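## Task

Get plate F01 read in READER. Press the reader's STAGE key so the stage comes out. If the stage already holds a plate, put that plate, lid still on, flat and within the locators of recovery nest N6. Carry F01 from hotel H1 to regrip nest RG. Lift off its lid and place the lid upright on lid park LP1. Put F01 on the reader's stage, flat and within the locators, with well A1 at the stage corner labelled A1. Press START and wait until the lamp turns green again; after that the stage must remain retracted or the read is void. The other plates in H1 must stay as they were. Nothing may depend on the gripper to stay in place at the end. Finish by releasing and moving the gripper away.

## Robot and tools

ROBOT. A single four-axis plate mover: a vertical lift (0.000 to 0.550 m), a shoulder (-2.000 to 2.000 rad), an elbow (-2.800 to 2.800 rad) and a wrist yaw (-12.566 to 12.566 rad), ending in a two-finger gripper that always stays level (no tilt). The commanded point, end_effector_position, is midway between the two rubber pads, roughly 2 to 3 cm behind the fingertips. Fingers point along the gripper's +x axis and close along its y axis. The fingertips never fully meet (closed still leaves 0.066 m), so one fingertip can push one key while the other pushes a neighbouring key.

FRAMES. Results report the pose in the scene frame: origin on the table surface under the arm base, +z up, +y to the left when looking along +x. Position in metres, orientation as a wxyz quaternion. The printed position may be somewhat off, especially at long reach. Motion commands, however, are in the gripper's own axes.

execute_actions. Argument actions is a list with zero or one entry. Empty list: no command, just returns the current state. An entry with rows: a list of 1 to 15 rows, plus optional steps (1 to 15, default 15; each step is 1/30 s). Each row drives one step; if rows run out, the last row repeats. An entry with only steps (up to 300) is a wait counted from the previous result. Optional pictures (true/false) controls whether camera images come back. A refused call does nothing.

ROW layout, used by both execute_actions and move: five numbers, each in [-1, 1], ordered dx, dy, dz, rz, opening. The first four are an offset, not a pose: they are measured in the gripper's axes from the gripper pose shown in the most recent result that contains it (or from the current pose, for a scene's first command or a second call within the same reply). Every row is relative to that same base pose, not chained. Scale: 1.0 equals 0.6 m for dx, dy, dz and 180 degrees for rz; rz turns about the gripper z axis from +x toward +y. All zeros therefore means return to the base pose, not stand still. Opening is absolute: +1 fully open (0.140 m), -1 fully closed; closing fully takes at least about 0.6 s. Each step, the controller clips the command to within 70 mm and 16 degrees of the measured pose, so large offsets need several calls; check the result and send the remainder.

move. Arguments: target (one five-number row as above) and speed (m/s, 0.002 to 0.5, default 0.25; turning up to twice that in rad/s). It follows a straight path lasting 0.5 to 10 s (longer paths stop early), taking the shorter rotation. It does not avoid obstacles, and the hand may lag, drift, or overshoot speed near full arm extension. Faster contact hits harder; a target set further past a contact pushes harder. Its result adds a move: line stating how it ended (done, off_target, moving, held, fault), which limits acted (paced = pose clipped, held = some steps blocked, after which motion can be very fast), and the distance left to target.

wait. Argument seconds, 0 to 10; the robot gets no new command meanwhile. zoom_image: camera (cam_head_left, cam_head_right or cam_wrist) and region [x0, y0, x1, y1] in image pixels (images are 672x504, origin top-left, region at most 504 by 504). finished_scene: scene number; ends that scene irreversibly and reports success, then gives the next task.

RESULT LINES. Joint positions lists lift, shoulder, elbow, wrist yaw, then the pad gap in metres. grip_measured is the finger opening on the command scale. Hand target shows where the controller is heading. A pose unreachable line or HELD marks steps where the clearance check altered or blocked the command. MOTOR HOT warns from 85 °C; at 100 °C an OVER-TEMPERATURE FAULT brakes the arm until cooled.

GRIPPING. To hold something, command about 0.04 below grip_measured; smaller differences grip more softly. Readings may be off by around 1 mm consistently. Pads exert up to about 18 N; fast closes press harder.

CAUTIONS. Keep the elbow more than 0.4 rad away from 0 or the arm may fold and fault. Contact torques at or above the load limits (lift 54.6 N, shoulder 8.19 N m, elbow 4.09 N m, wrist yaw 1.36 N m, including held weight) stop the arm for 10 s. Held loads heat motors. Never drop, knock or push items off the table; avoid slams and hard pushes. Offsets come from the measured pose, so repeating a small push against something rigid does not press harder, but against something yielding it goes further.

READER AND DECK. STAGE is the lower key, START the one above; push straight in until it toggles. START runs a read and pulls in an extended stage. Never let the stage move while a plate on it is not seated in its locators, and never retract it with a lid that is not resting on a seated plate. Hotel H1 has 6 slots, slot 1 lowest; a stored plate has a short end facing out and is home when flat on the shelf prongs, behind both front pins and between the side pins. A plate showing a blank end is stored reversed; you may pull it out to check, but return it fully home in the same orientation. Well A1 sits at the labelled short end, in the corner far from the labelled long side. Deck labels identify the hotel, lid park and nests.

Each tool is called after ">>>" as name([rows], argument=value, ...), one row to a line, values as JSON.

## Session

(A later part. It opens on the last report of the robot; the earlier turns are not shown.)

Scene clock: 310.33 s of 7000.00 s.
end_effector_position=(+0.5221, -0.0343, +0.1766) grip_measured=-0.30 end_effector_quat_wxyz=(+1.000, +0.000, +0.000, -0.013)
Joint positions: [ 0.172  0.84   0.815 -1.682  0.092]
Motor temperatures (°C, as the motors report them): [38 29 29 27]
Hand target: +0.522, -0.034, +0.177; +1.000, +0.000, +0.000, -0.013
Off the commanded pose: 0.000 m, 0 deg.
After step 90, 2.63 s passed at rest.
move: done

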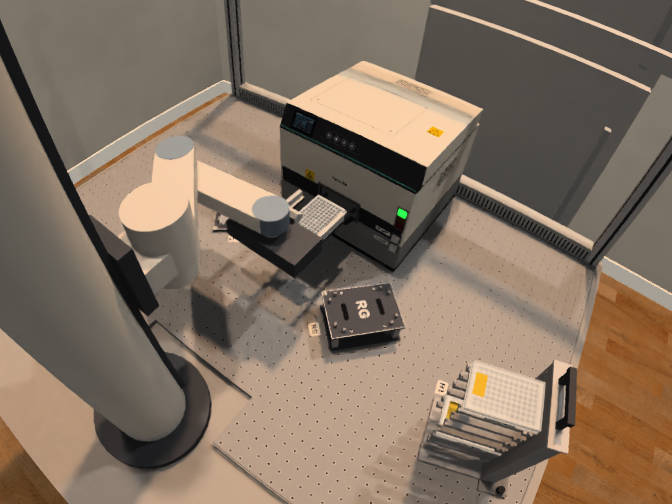

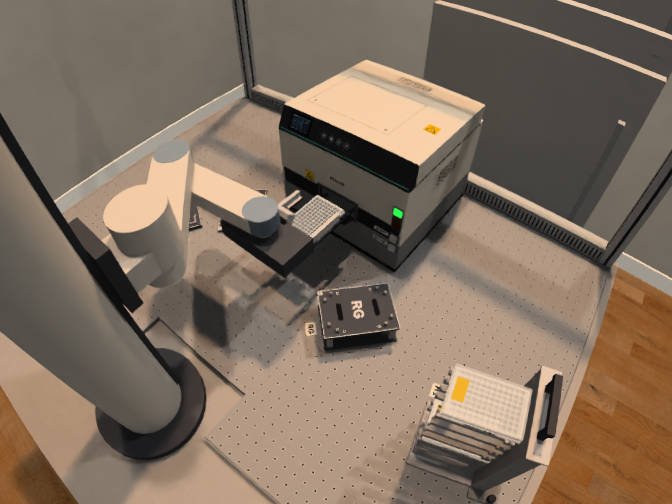

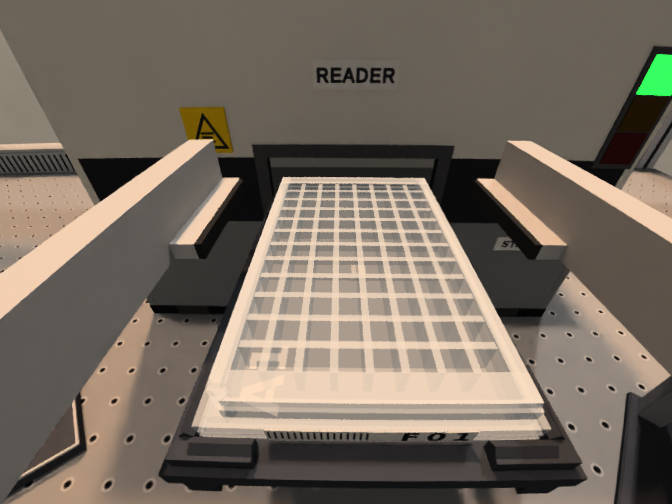

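>>> move(target=[-0.003,0,-0.0445,0,-0.3], speed=0.03)

>>> move(target=[0,0,0,0,-0.51])

>>> move(target=[0,0,0.05,0,-0.51], speed=0.03)

>>> move(target=[-0.04,-0.2,0,0,-0.51], speed=0.1)

>>> zoom_image(camera="cam_wrist", region=[0,100,250,300])

>>> zoom_image(camera="cam_head_right", region=[260,170,380,260])

Scene clock: 338.37 s of 7000.00 s.
end_effector_position=(+0.5203, -0.0344, +0.1498) grip_measured=-0.30 end_effector_quat_wxyz=(+1.000, +0.000, +0.000, -0.013)
Joint positions: [ 0.145  0.841  0.808 -1.675  0.092]
Motor temperatures (°C, as the motors report them): [38 29 29 27]
Hand target: +0.520, -0.034, +0.150; +1.000, +0.000, +0.000, -0.013
Off the commanded pose: 0.000 m, 0 deg.
After step 90, 23.90 s passed at rest.
move: done

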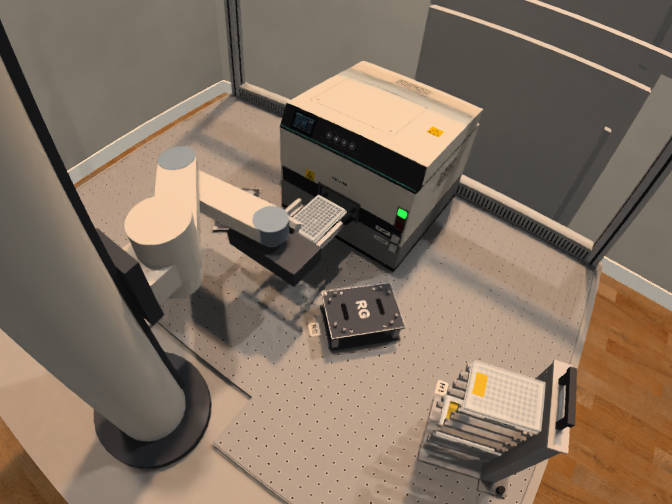

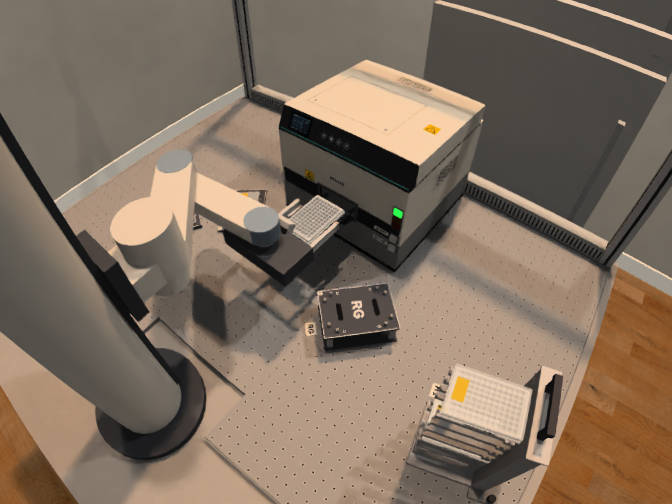

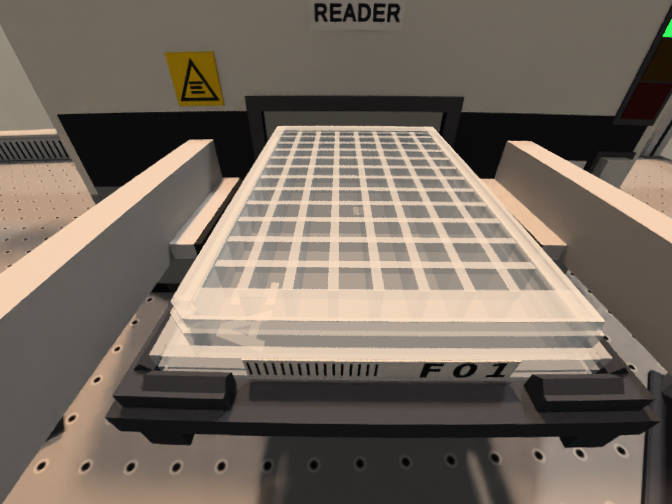

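Scene clock: 338.87 s of 7000.00 s.
end_effector_position=(+0.5203, -0.0344, +0.1498) grip_measured=-0.47 end_effector_quat_wxyz=(+1.000, +0.000, +0.000, -0.013)
Joint positions: [ 0.145  0.841  0.808 -1.675  0.086]
Motor temperatures (°C, as the motors report them): [38 29 29 27]
Hand target: +0.520, -0.034, +0.150; +1.000, +0.000, +0.000, -0.013
Off the commanded pose: 0.000 m, 0 deg.
move: done

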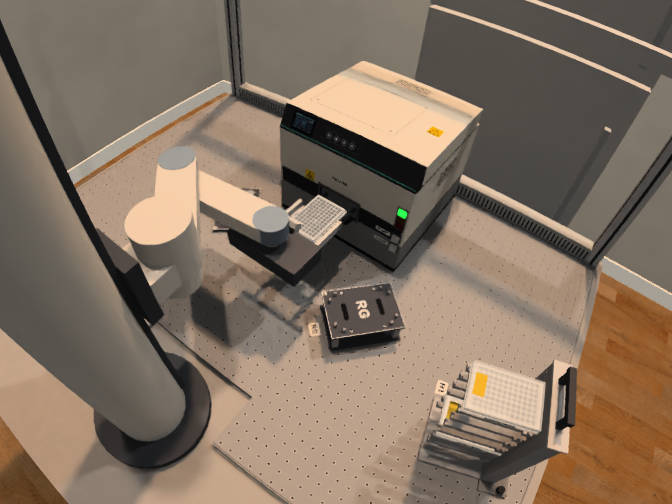

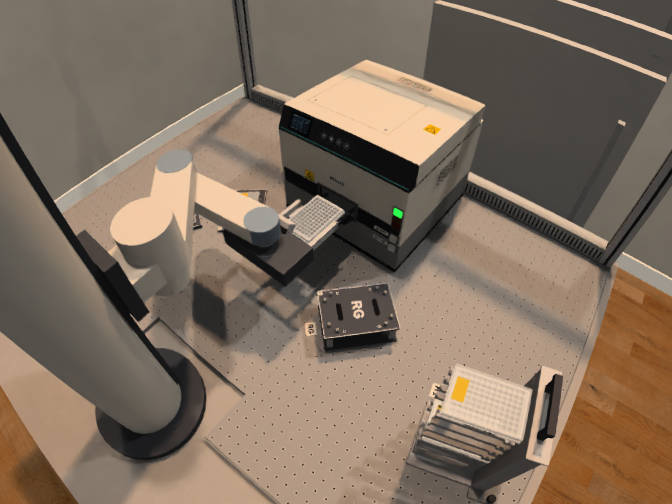

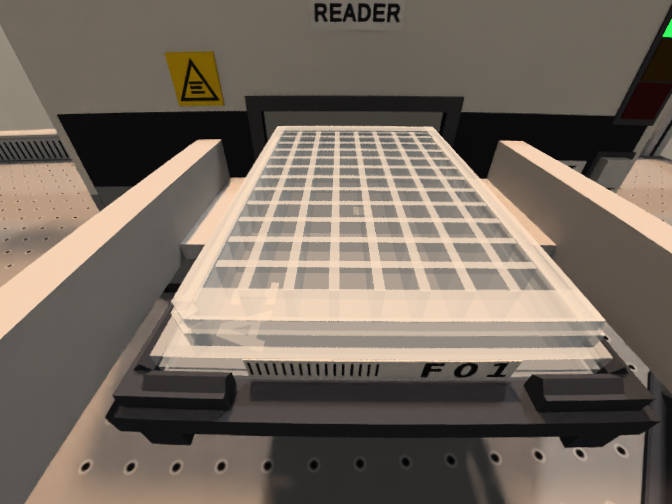

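Scene clock: 340.10 s of 7000.00 s.
end_effector_position=(+0.5203, -0.0344, +0.1799) grip_measured=-0.47 end_effector_quat_wxyz=(+1.000, +0.000, +0.000, -0.013)
Joint positions: [ 0.175  0.841  0.808 -1.675  0.086]
Motor temperatures (°C, as the motors report them): [38 29 29 27]
Hand target: +0.520, -0.034, +0.180; +1.000, +0.000, +0.000, -0.013
Off the commanded pose: 0.000 m, 0 deg.
move: done

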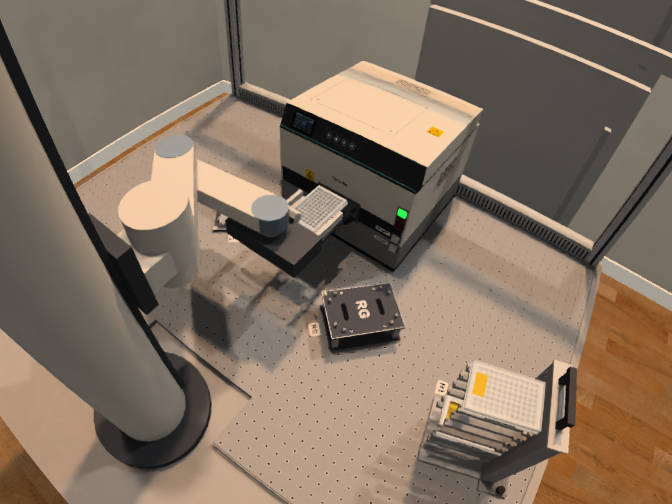

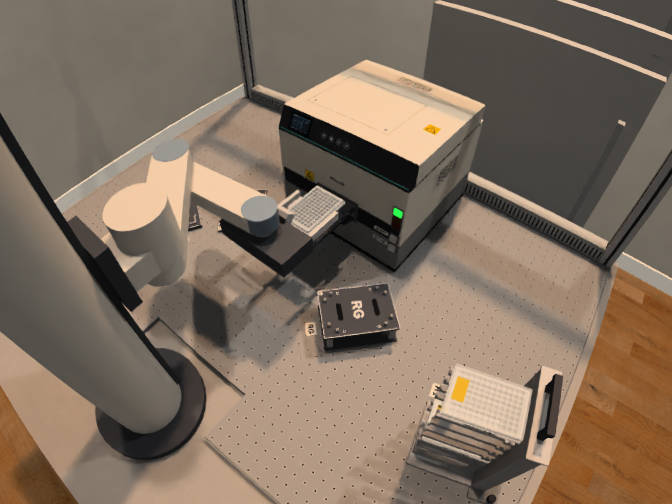

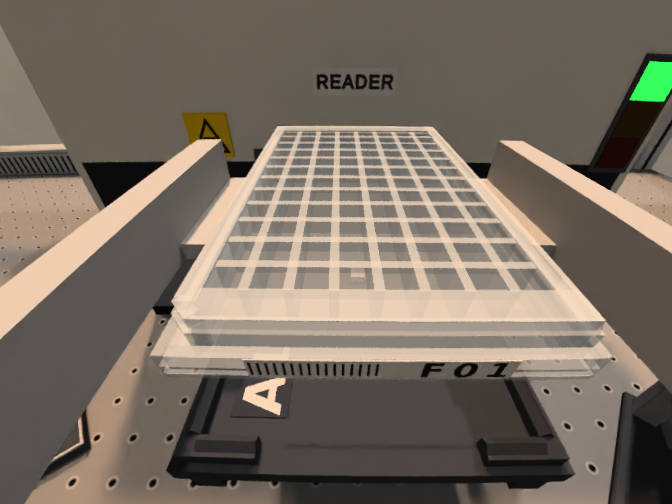

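Scene clock: 341.63 s of 7000.00 s.
end_effector_position=(+0.4931, -0.1538, +0.1799) grip_measured=-0.47 end_effector_quat_wxyz=(+1.000, +0.000, +0.000, -0.014)
Joint positions: [ 0.175  0.258  0.917 -1.202  0.086]
Motor temperatures (°C, as the motors report them): [38 29 29 27]
Hand target: +0.493, -0.154, +0.180; +1.000, +0.000, +0.000, -0.013
Off the commanded pose: 0.000 m, 0 deg.
move: done

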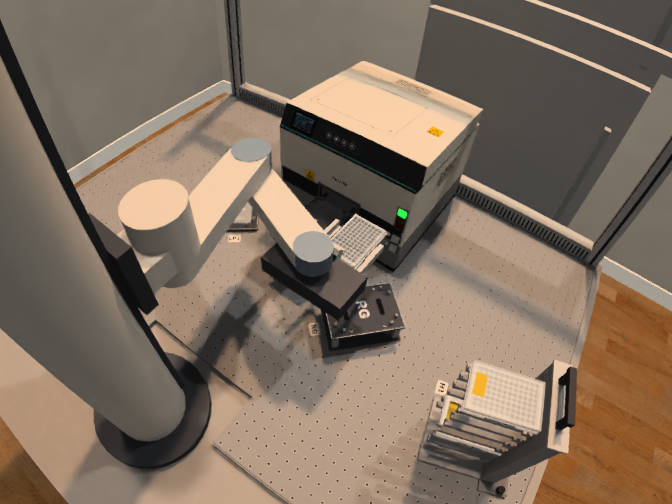

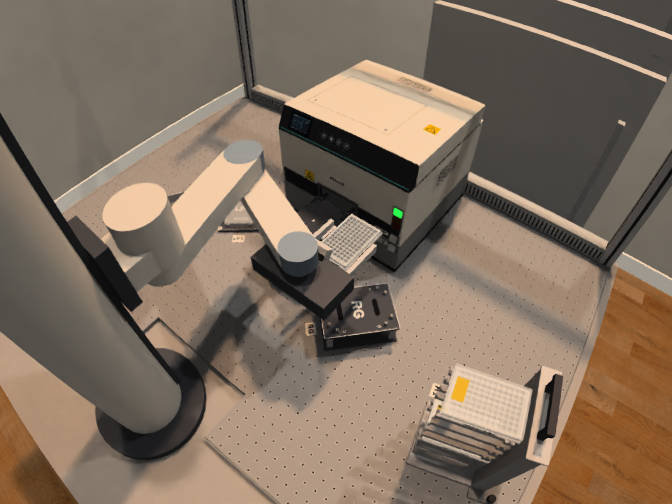

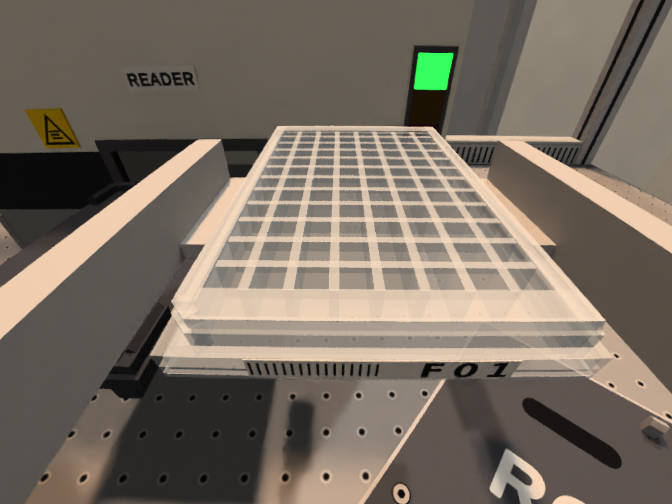

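Region (0, 100, 250, 300) of cam_wrist's 672x504 image, scaled by 2.016, with more detail than that image has; it fills the top 403 rows of this view, and the rest is white.

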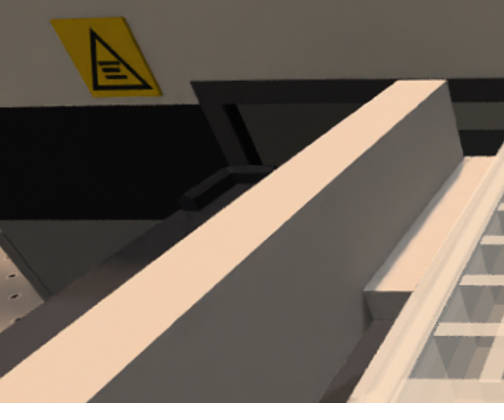

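Region (260, 170, 380, 260) of cam_head_right's 672x504 image, scaled by 4.200, with more detail than that image has; it fills the top 378 rows of this view, and the rest is white.

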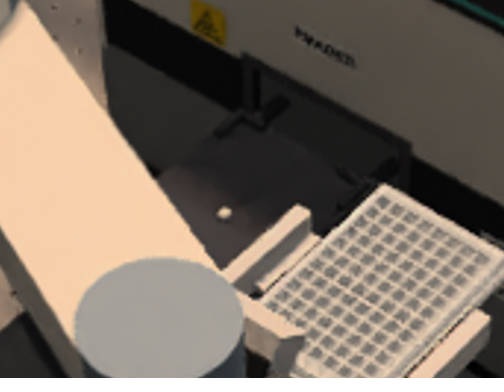

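>>> move(target=[-0.1065,-0.125,0,-0.2375,-0.51], speed=0.2)

>>> move(target=[0,0,-0.144,0,-0.51], speed=0.1)

Scene clock: 359.30 s of 7000.00 s.
end_effector_position=(+0.4270, -0.2271, +0.1799) grip_measured=-0.47 end_effector_quat_wxyz=(+0.926, +0.000, +0.000, -0.377)
Joint positions: [ 0.175  0.293  0.773 -1.839  0.086]
Motor temperatures (°C, as the motors report them): [38 29 29 27]
Hand target: +0.427, -0.227, +0.180; +0.926, +0.000, +0.000, -0.377
Off the commanded pose: 0.000 m, 0 deg.
After step 90, 12.50 s passed at rest.
move: done

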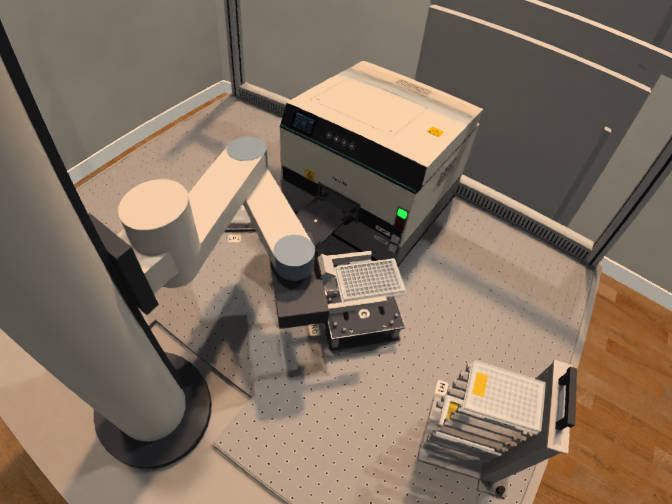

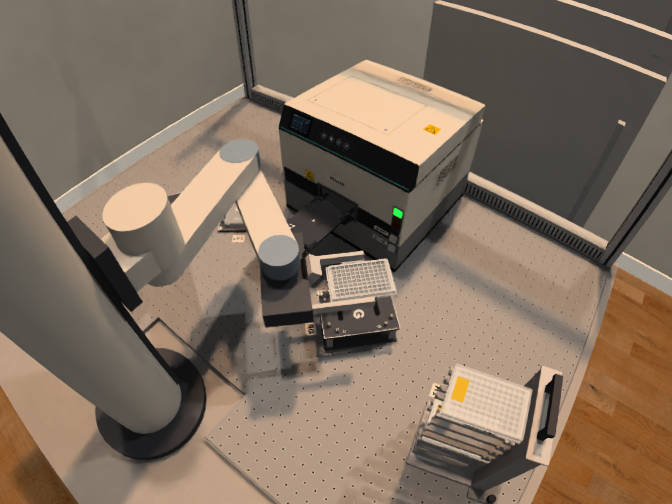

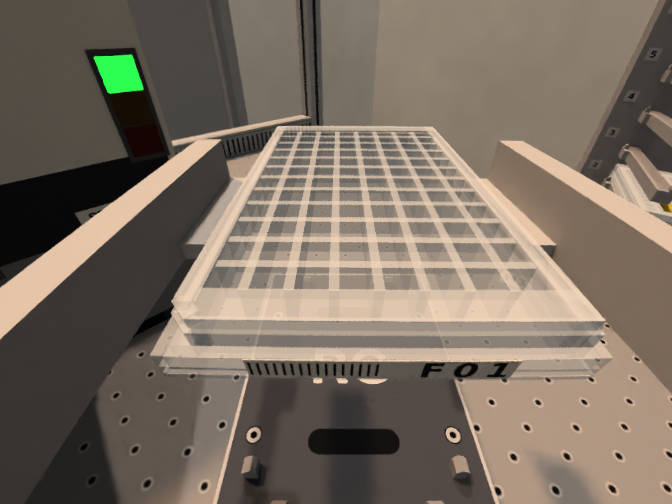

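Scene clock: 360.47 s of 7000.00 s.
end_effector_position=(+0.4270, -0.2271, +0.0934) grip_measured=-0.47 end_effector_quat_wxyz=(+0.926, +0.000, +0.000, -0.377)
Joint positions: [ 0.088  0.293  0.773 -1.839  0.086]
Motor temperatures (°C, as the motors report them): [38 29 29 27]
Hand target: +0.427, -0.227, +0.093; +0.926, +0.000, +0.000, -0.377
Off the commanded pose: 0.000 m, 0 deg.
move: done

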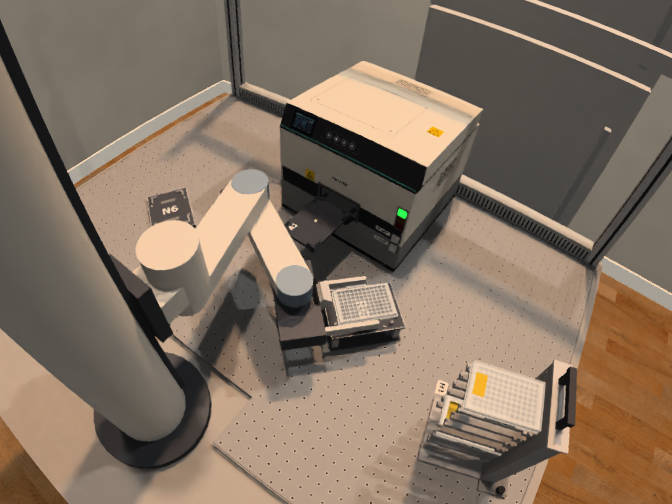

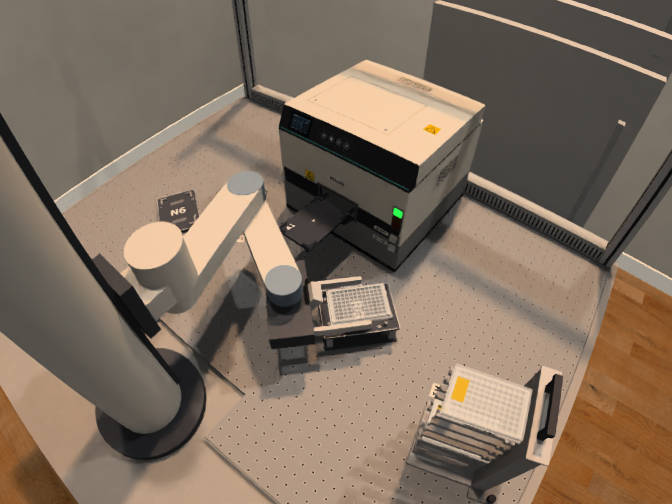

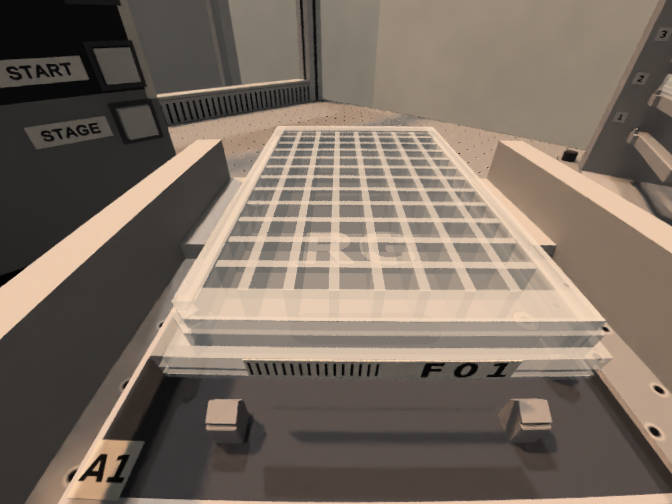

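>>> move(target=[0,0,-0.0245,0,-0.51], speed=0.012)

>>> move(target=[0,0,0,0,-0.3])

>>> move(target=[0,0,0.16,0,-0.3], speed=0.15)

>>> move(target=[-0.137,0.304,0,0.2375,-1], speed=0.25)

Scene clock: 367.63 s of 7000.00 s.
end_effector_position=(+0.4272, -0.2268, +0.0789) grip_measured=-0.47 end_effector_quat_wxyz=(+0.926, +0.000, +0.000, -0.377)
Joint positions: [ 0.074  0.293  0.772 -1.837  0.086]
Motor temperatures (°C, as the motors report them): [38 29 29 27]
Hand target: +0.427, -0.227, +0.079; +0.926, +0.000, +0.000, -0.377
Off the commanded pose: 0.000 m, 0 deg.
After step 90, 2.73 s passed at rest.
move: done

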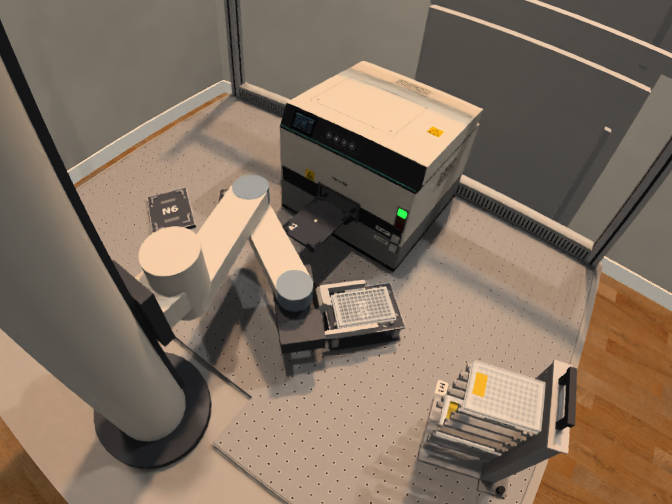

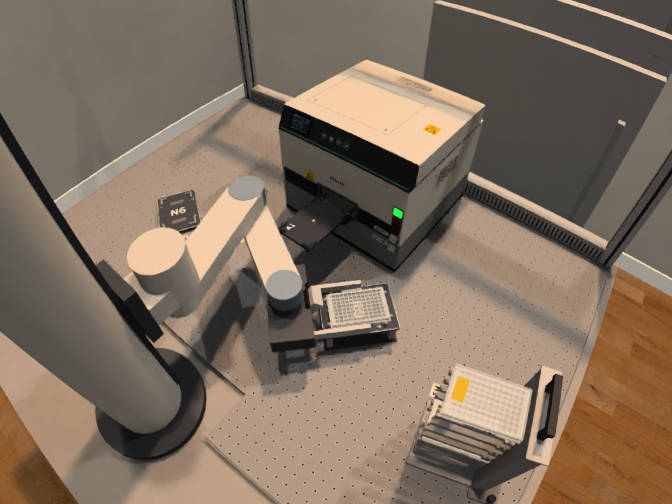

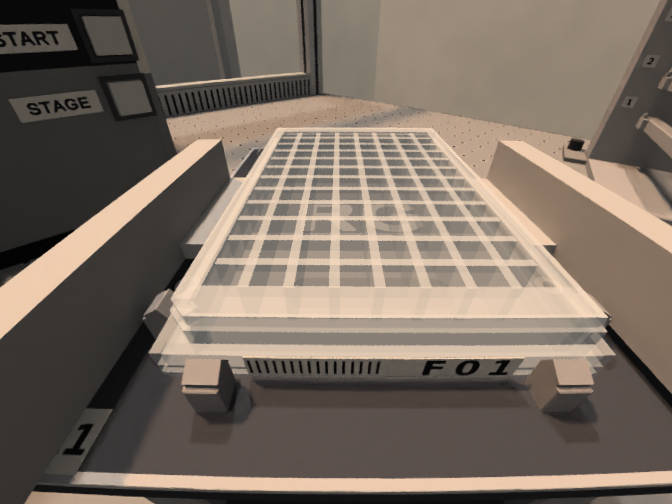

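Scene clock: 368.13 s of 7000.00 s.
end_effector_position=(+0.4272, -0.2268, +0.0789) grip_measured=-0.30 end_effector_quat_wxyz=(+0.926, +0.000, +0.000, -0.376)
Joint positions: [ 0.074  0.293  0.772 -1.837  0.092]
Motor temperatures (°C, as the motors report them): [38 29 29 27]
Hand target: +0.427, -0.227, +0.079; +0.926, +0.000, +0.000, -0.377
Off the commanded pose: 0.000 m, 0 deg.
move: done

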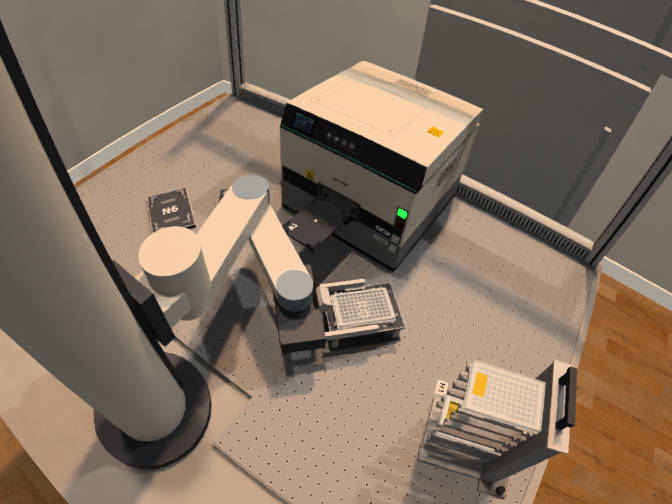

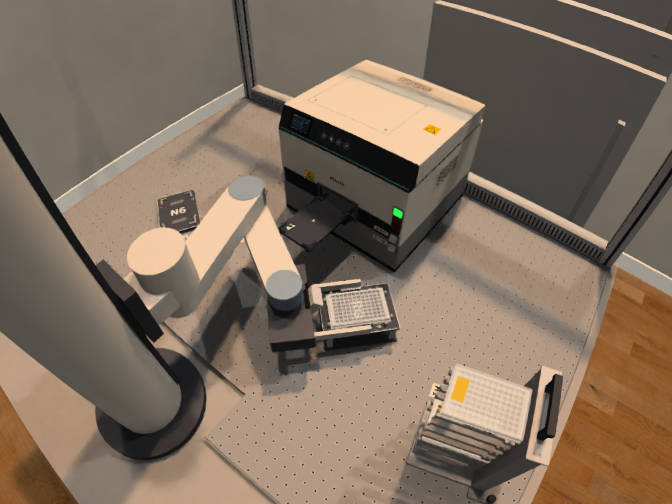

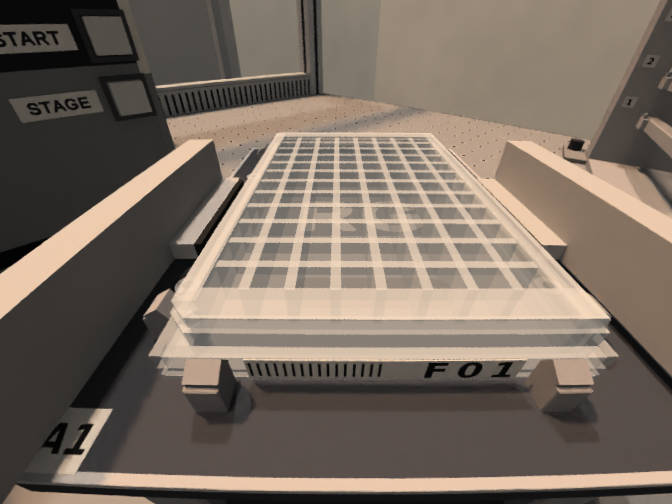

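Scene clock: 369.10 s of 7000.00 s.
end_effector_position=(+0.4272, -0.2268, +0.1749) grip_measured=-0.30 end_effector_quat_wxyz=(+0.926, +0.000, +0.000, -0.376)
Joint positions: [ 0.17   0.293  0.772 -1.837  0.092]
Motor temperatures (°C, as the motors report them): [38 29 29 27]
Hand target: +0.427, -0.227, +0.175; +0.926, +0.000, +0.000, -0.376
Off the commanded pose: 0.000 m, 0 deg.
move: done

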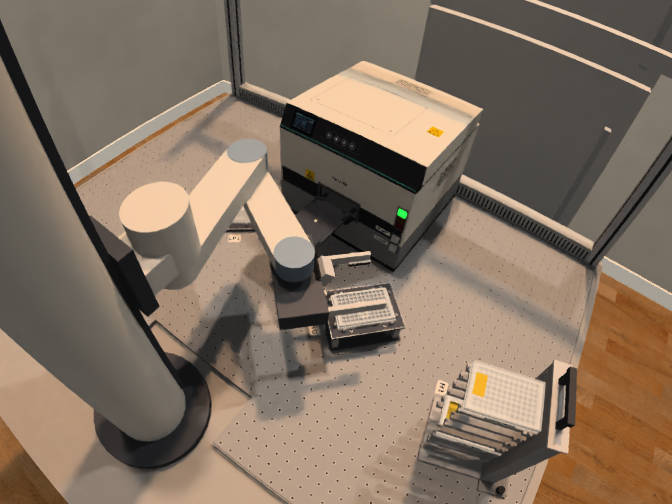

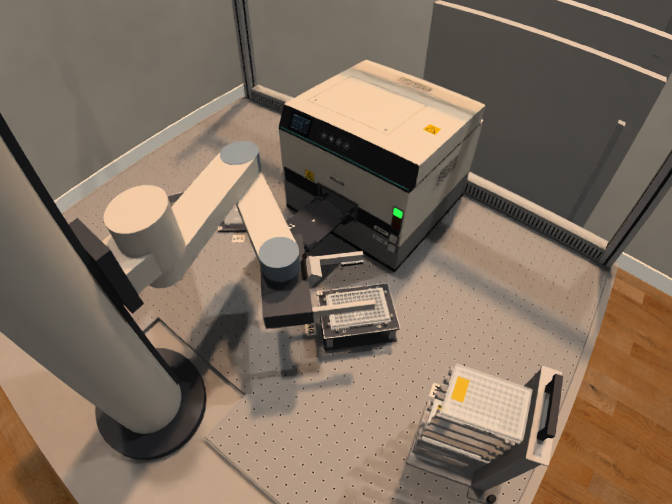

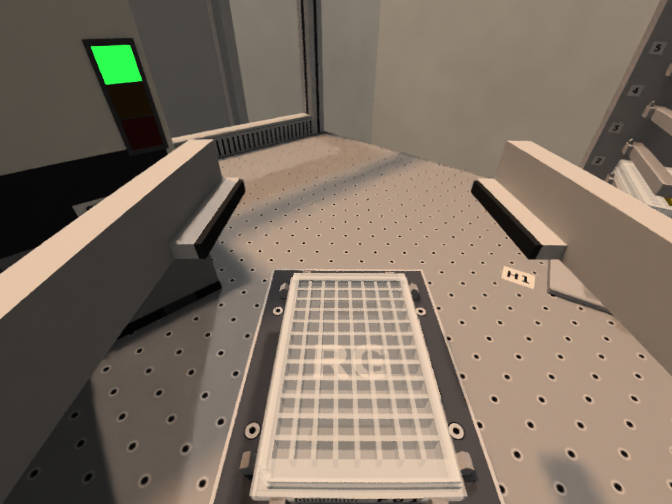

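Scene clock: 370.93 s of 7000.00 s.
end_effector_position=(+0.4955, -0.0387, +0.1749) grip_measured=-0.99 end_effector_quat_wxyz=(+1.000, +0.000, +0.000, -0.013)
Joint positions: [ 0.17   0.82   0.707 -1.552  0.066]
Motor temperatures (°C, as the motors report them): [38 29 29 27]
Hand target: +0.495, -0.039, +0.175; +1.000, +0.000, +0.000, -0.013
Off the commanded pose: 0.000 m, 0 deg.
move: done

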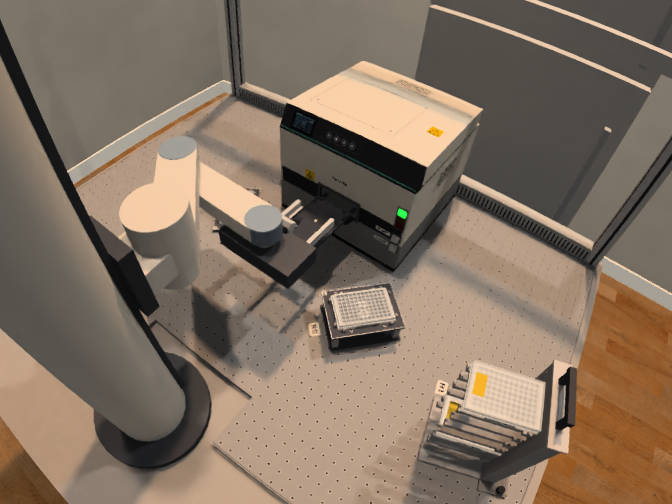

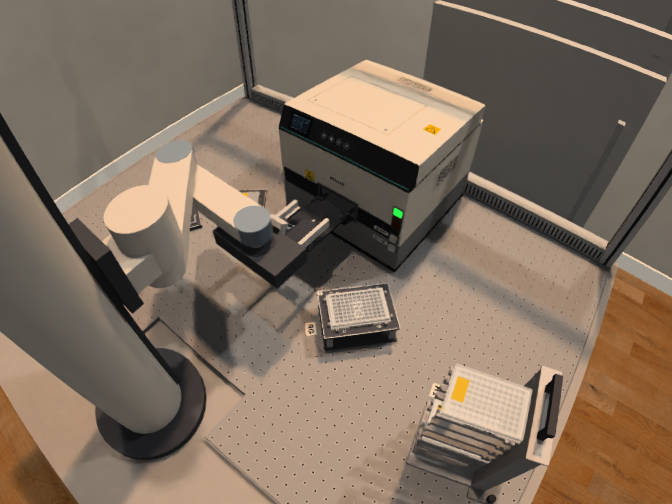

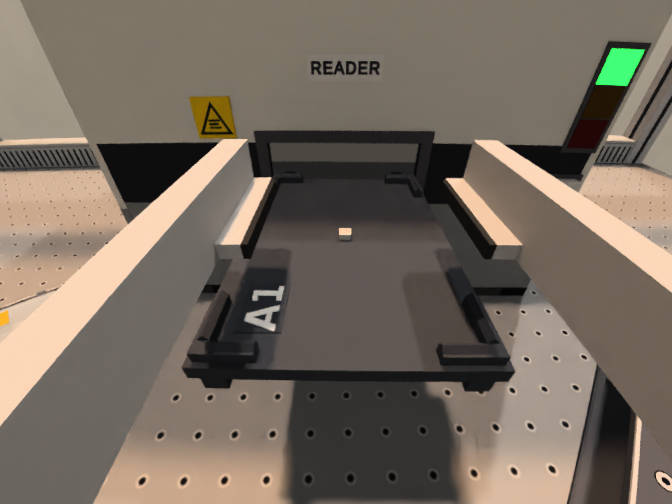

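>>> zoom_image(camera="cam_wrist", region=[240,150,460,320])

>>> zoom_image(camera="cam_wrist", region=[170,260,530,400])

Region (240, 150, 460, 320) of cam_wrist's 672x504 image, scaled by 2.291, with more detail than that image has; it fills the top 389 rows of this view, and the rest is white.

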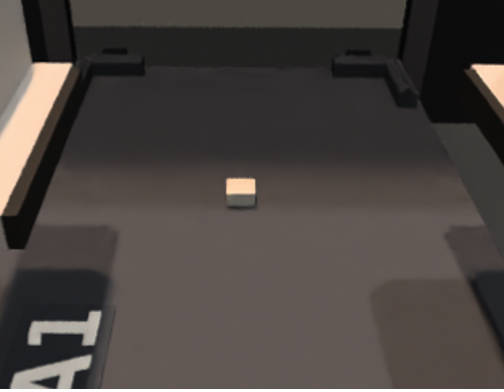

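Region (170, 260, 530, 400) of cam_wrist's 672x504 image, scaled by 1.400, with more detail than that image has.

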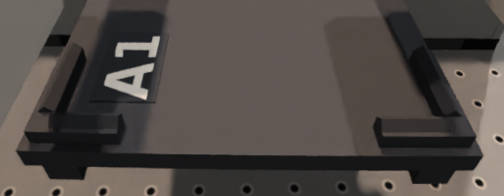

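>>> move(target=[-0.0563,-0.078,0,0.5,0], speed=0.35)

>>> move(target=[0,0,-0.038,0,0], speed=0.04)

Scene clock: 398.47 s of 7000.00 s.
end_effector_position=(+0.4606, -0.0845, +0.1749) grip_measured=+0.00 end_effector_quat_wxyz=(+0.716, +0.000, +0.000, +0.698)
Joint positions: [ 0.17   0.055  1.526 -0.036  0.103]
Motor temperatures (°C, as the motors report them): [38 29 29 27]
Hand target: +0.461, -0.085, +0.175; +0.716, +0.000, +0.000, +0.698
Off the commanded pose: 0.000 m, 0 deg.
After step 90, 21.93 s passed at rest.
move: done

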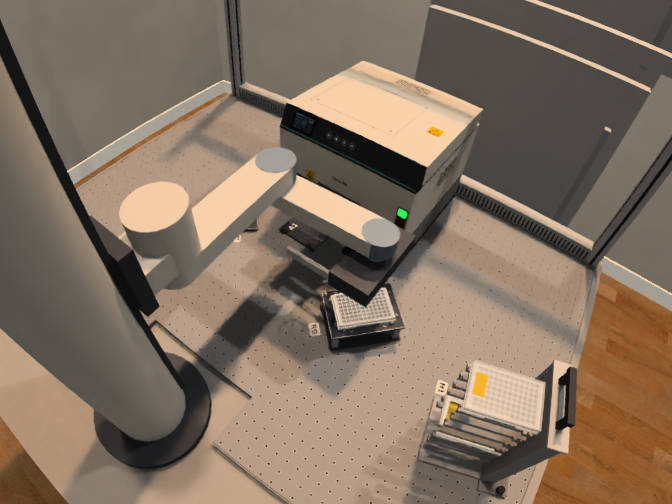

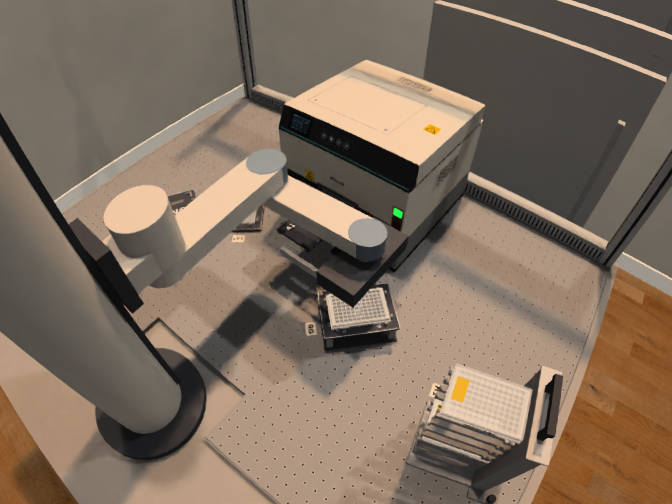

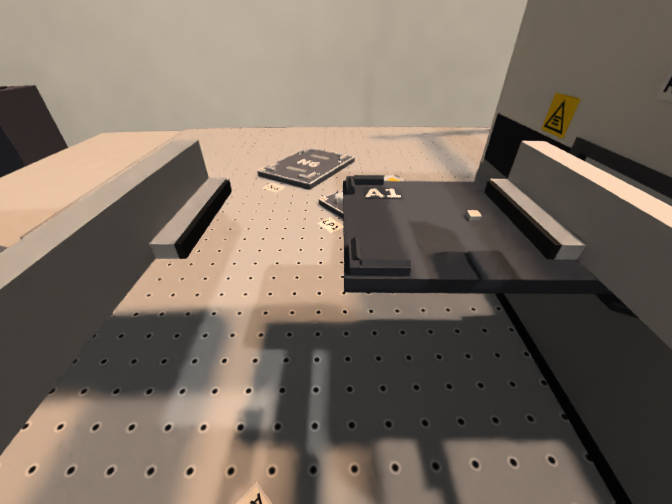

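Scene clock: 399.27 s of 7000.00 s.
end_effector_position=(+0.4606, -0.0845, +0.1521) grip_measured=+0.00 end_effector_quat_wxyz=(+0.716, +0.000, +0.000, +0.698)
Joint positions: [ 0.147  0.055  1.526 -0.036  0.103]
Motor temperatures (°C, as the motors report them): [38 29 29 27]
Hand target: +0.461, -0.085, +0.152; +0.716, +0.000, +0.000, +0.698
Off the commanded pose: 0.000 m, 0 deg.
move: done

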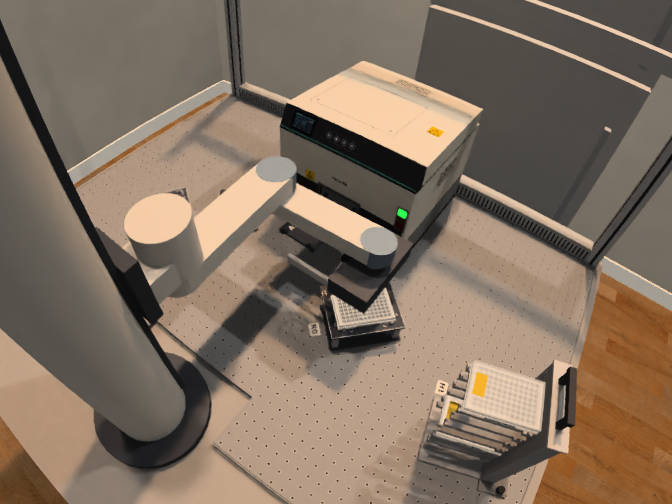

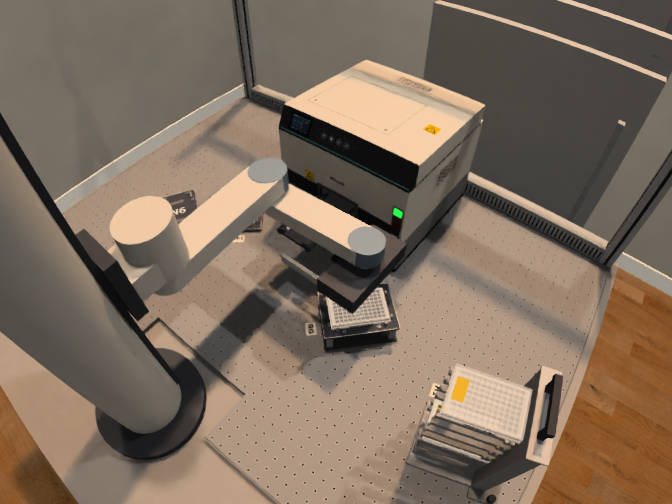

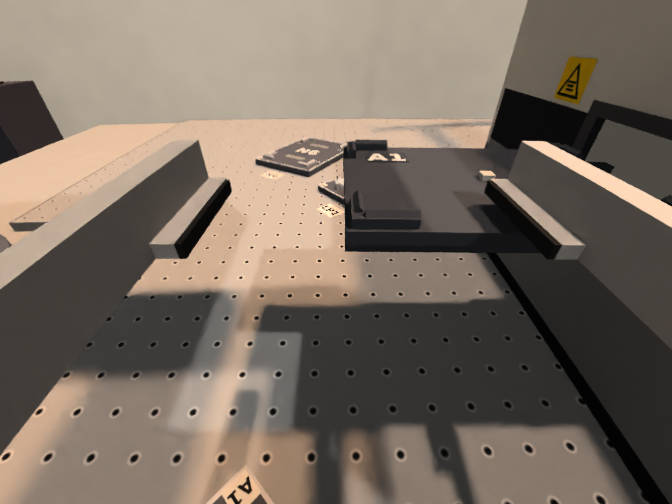

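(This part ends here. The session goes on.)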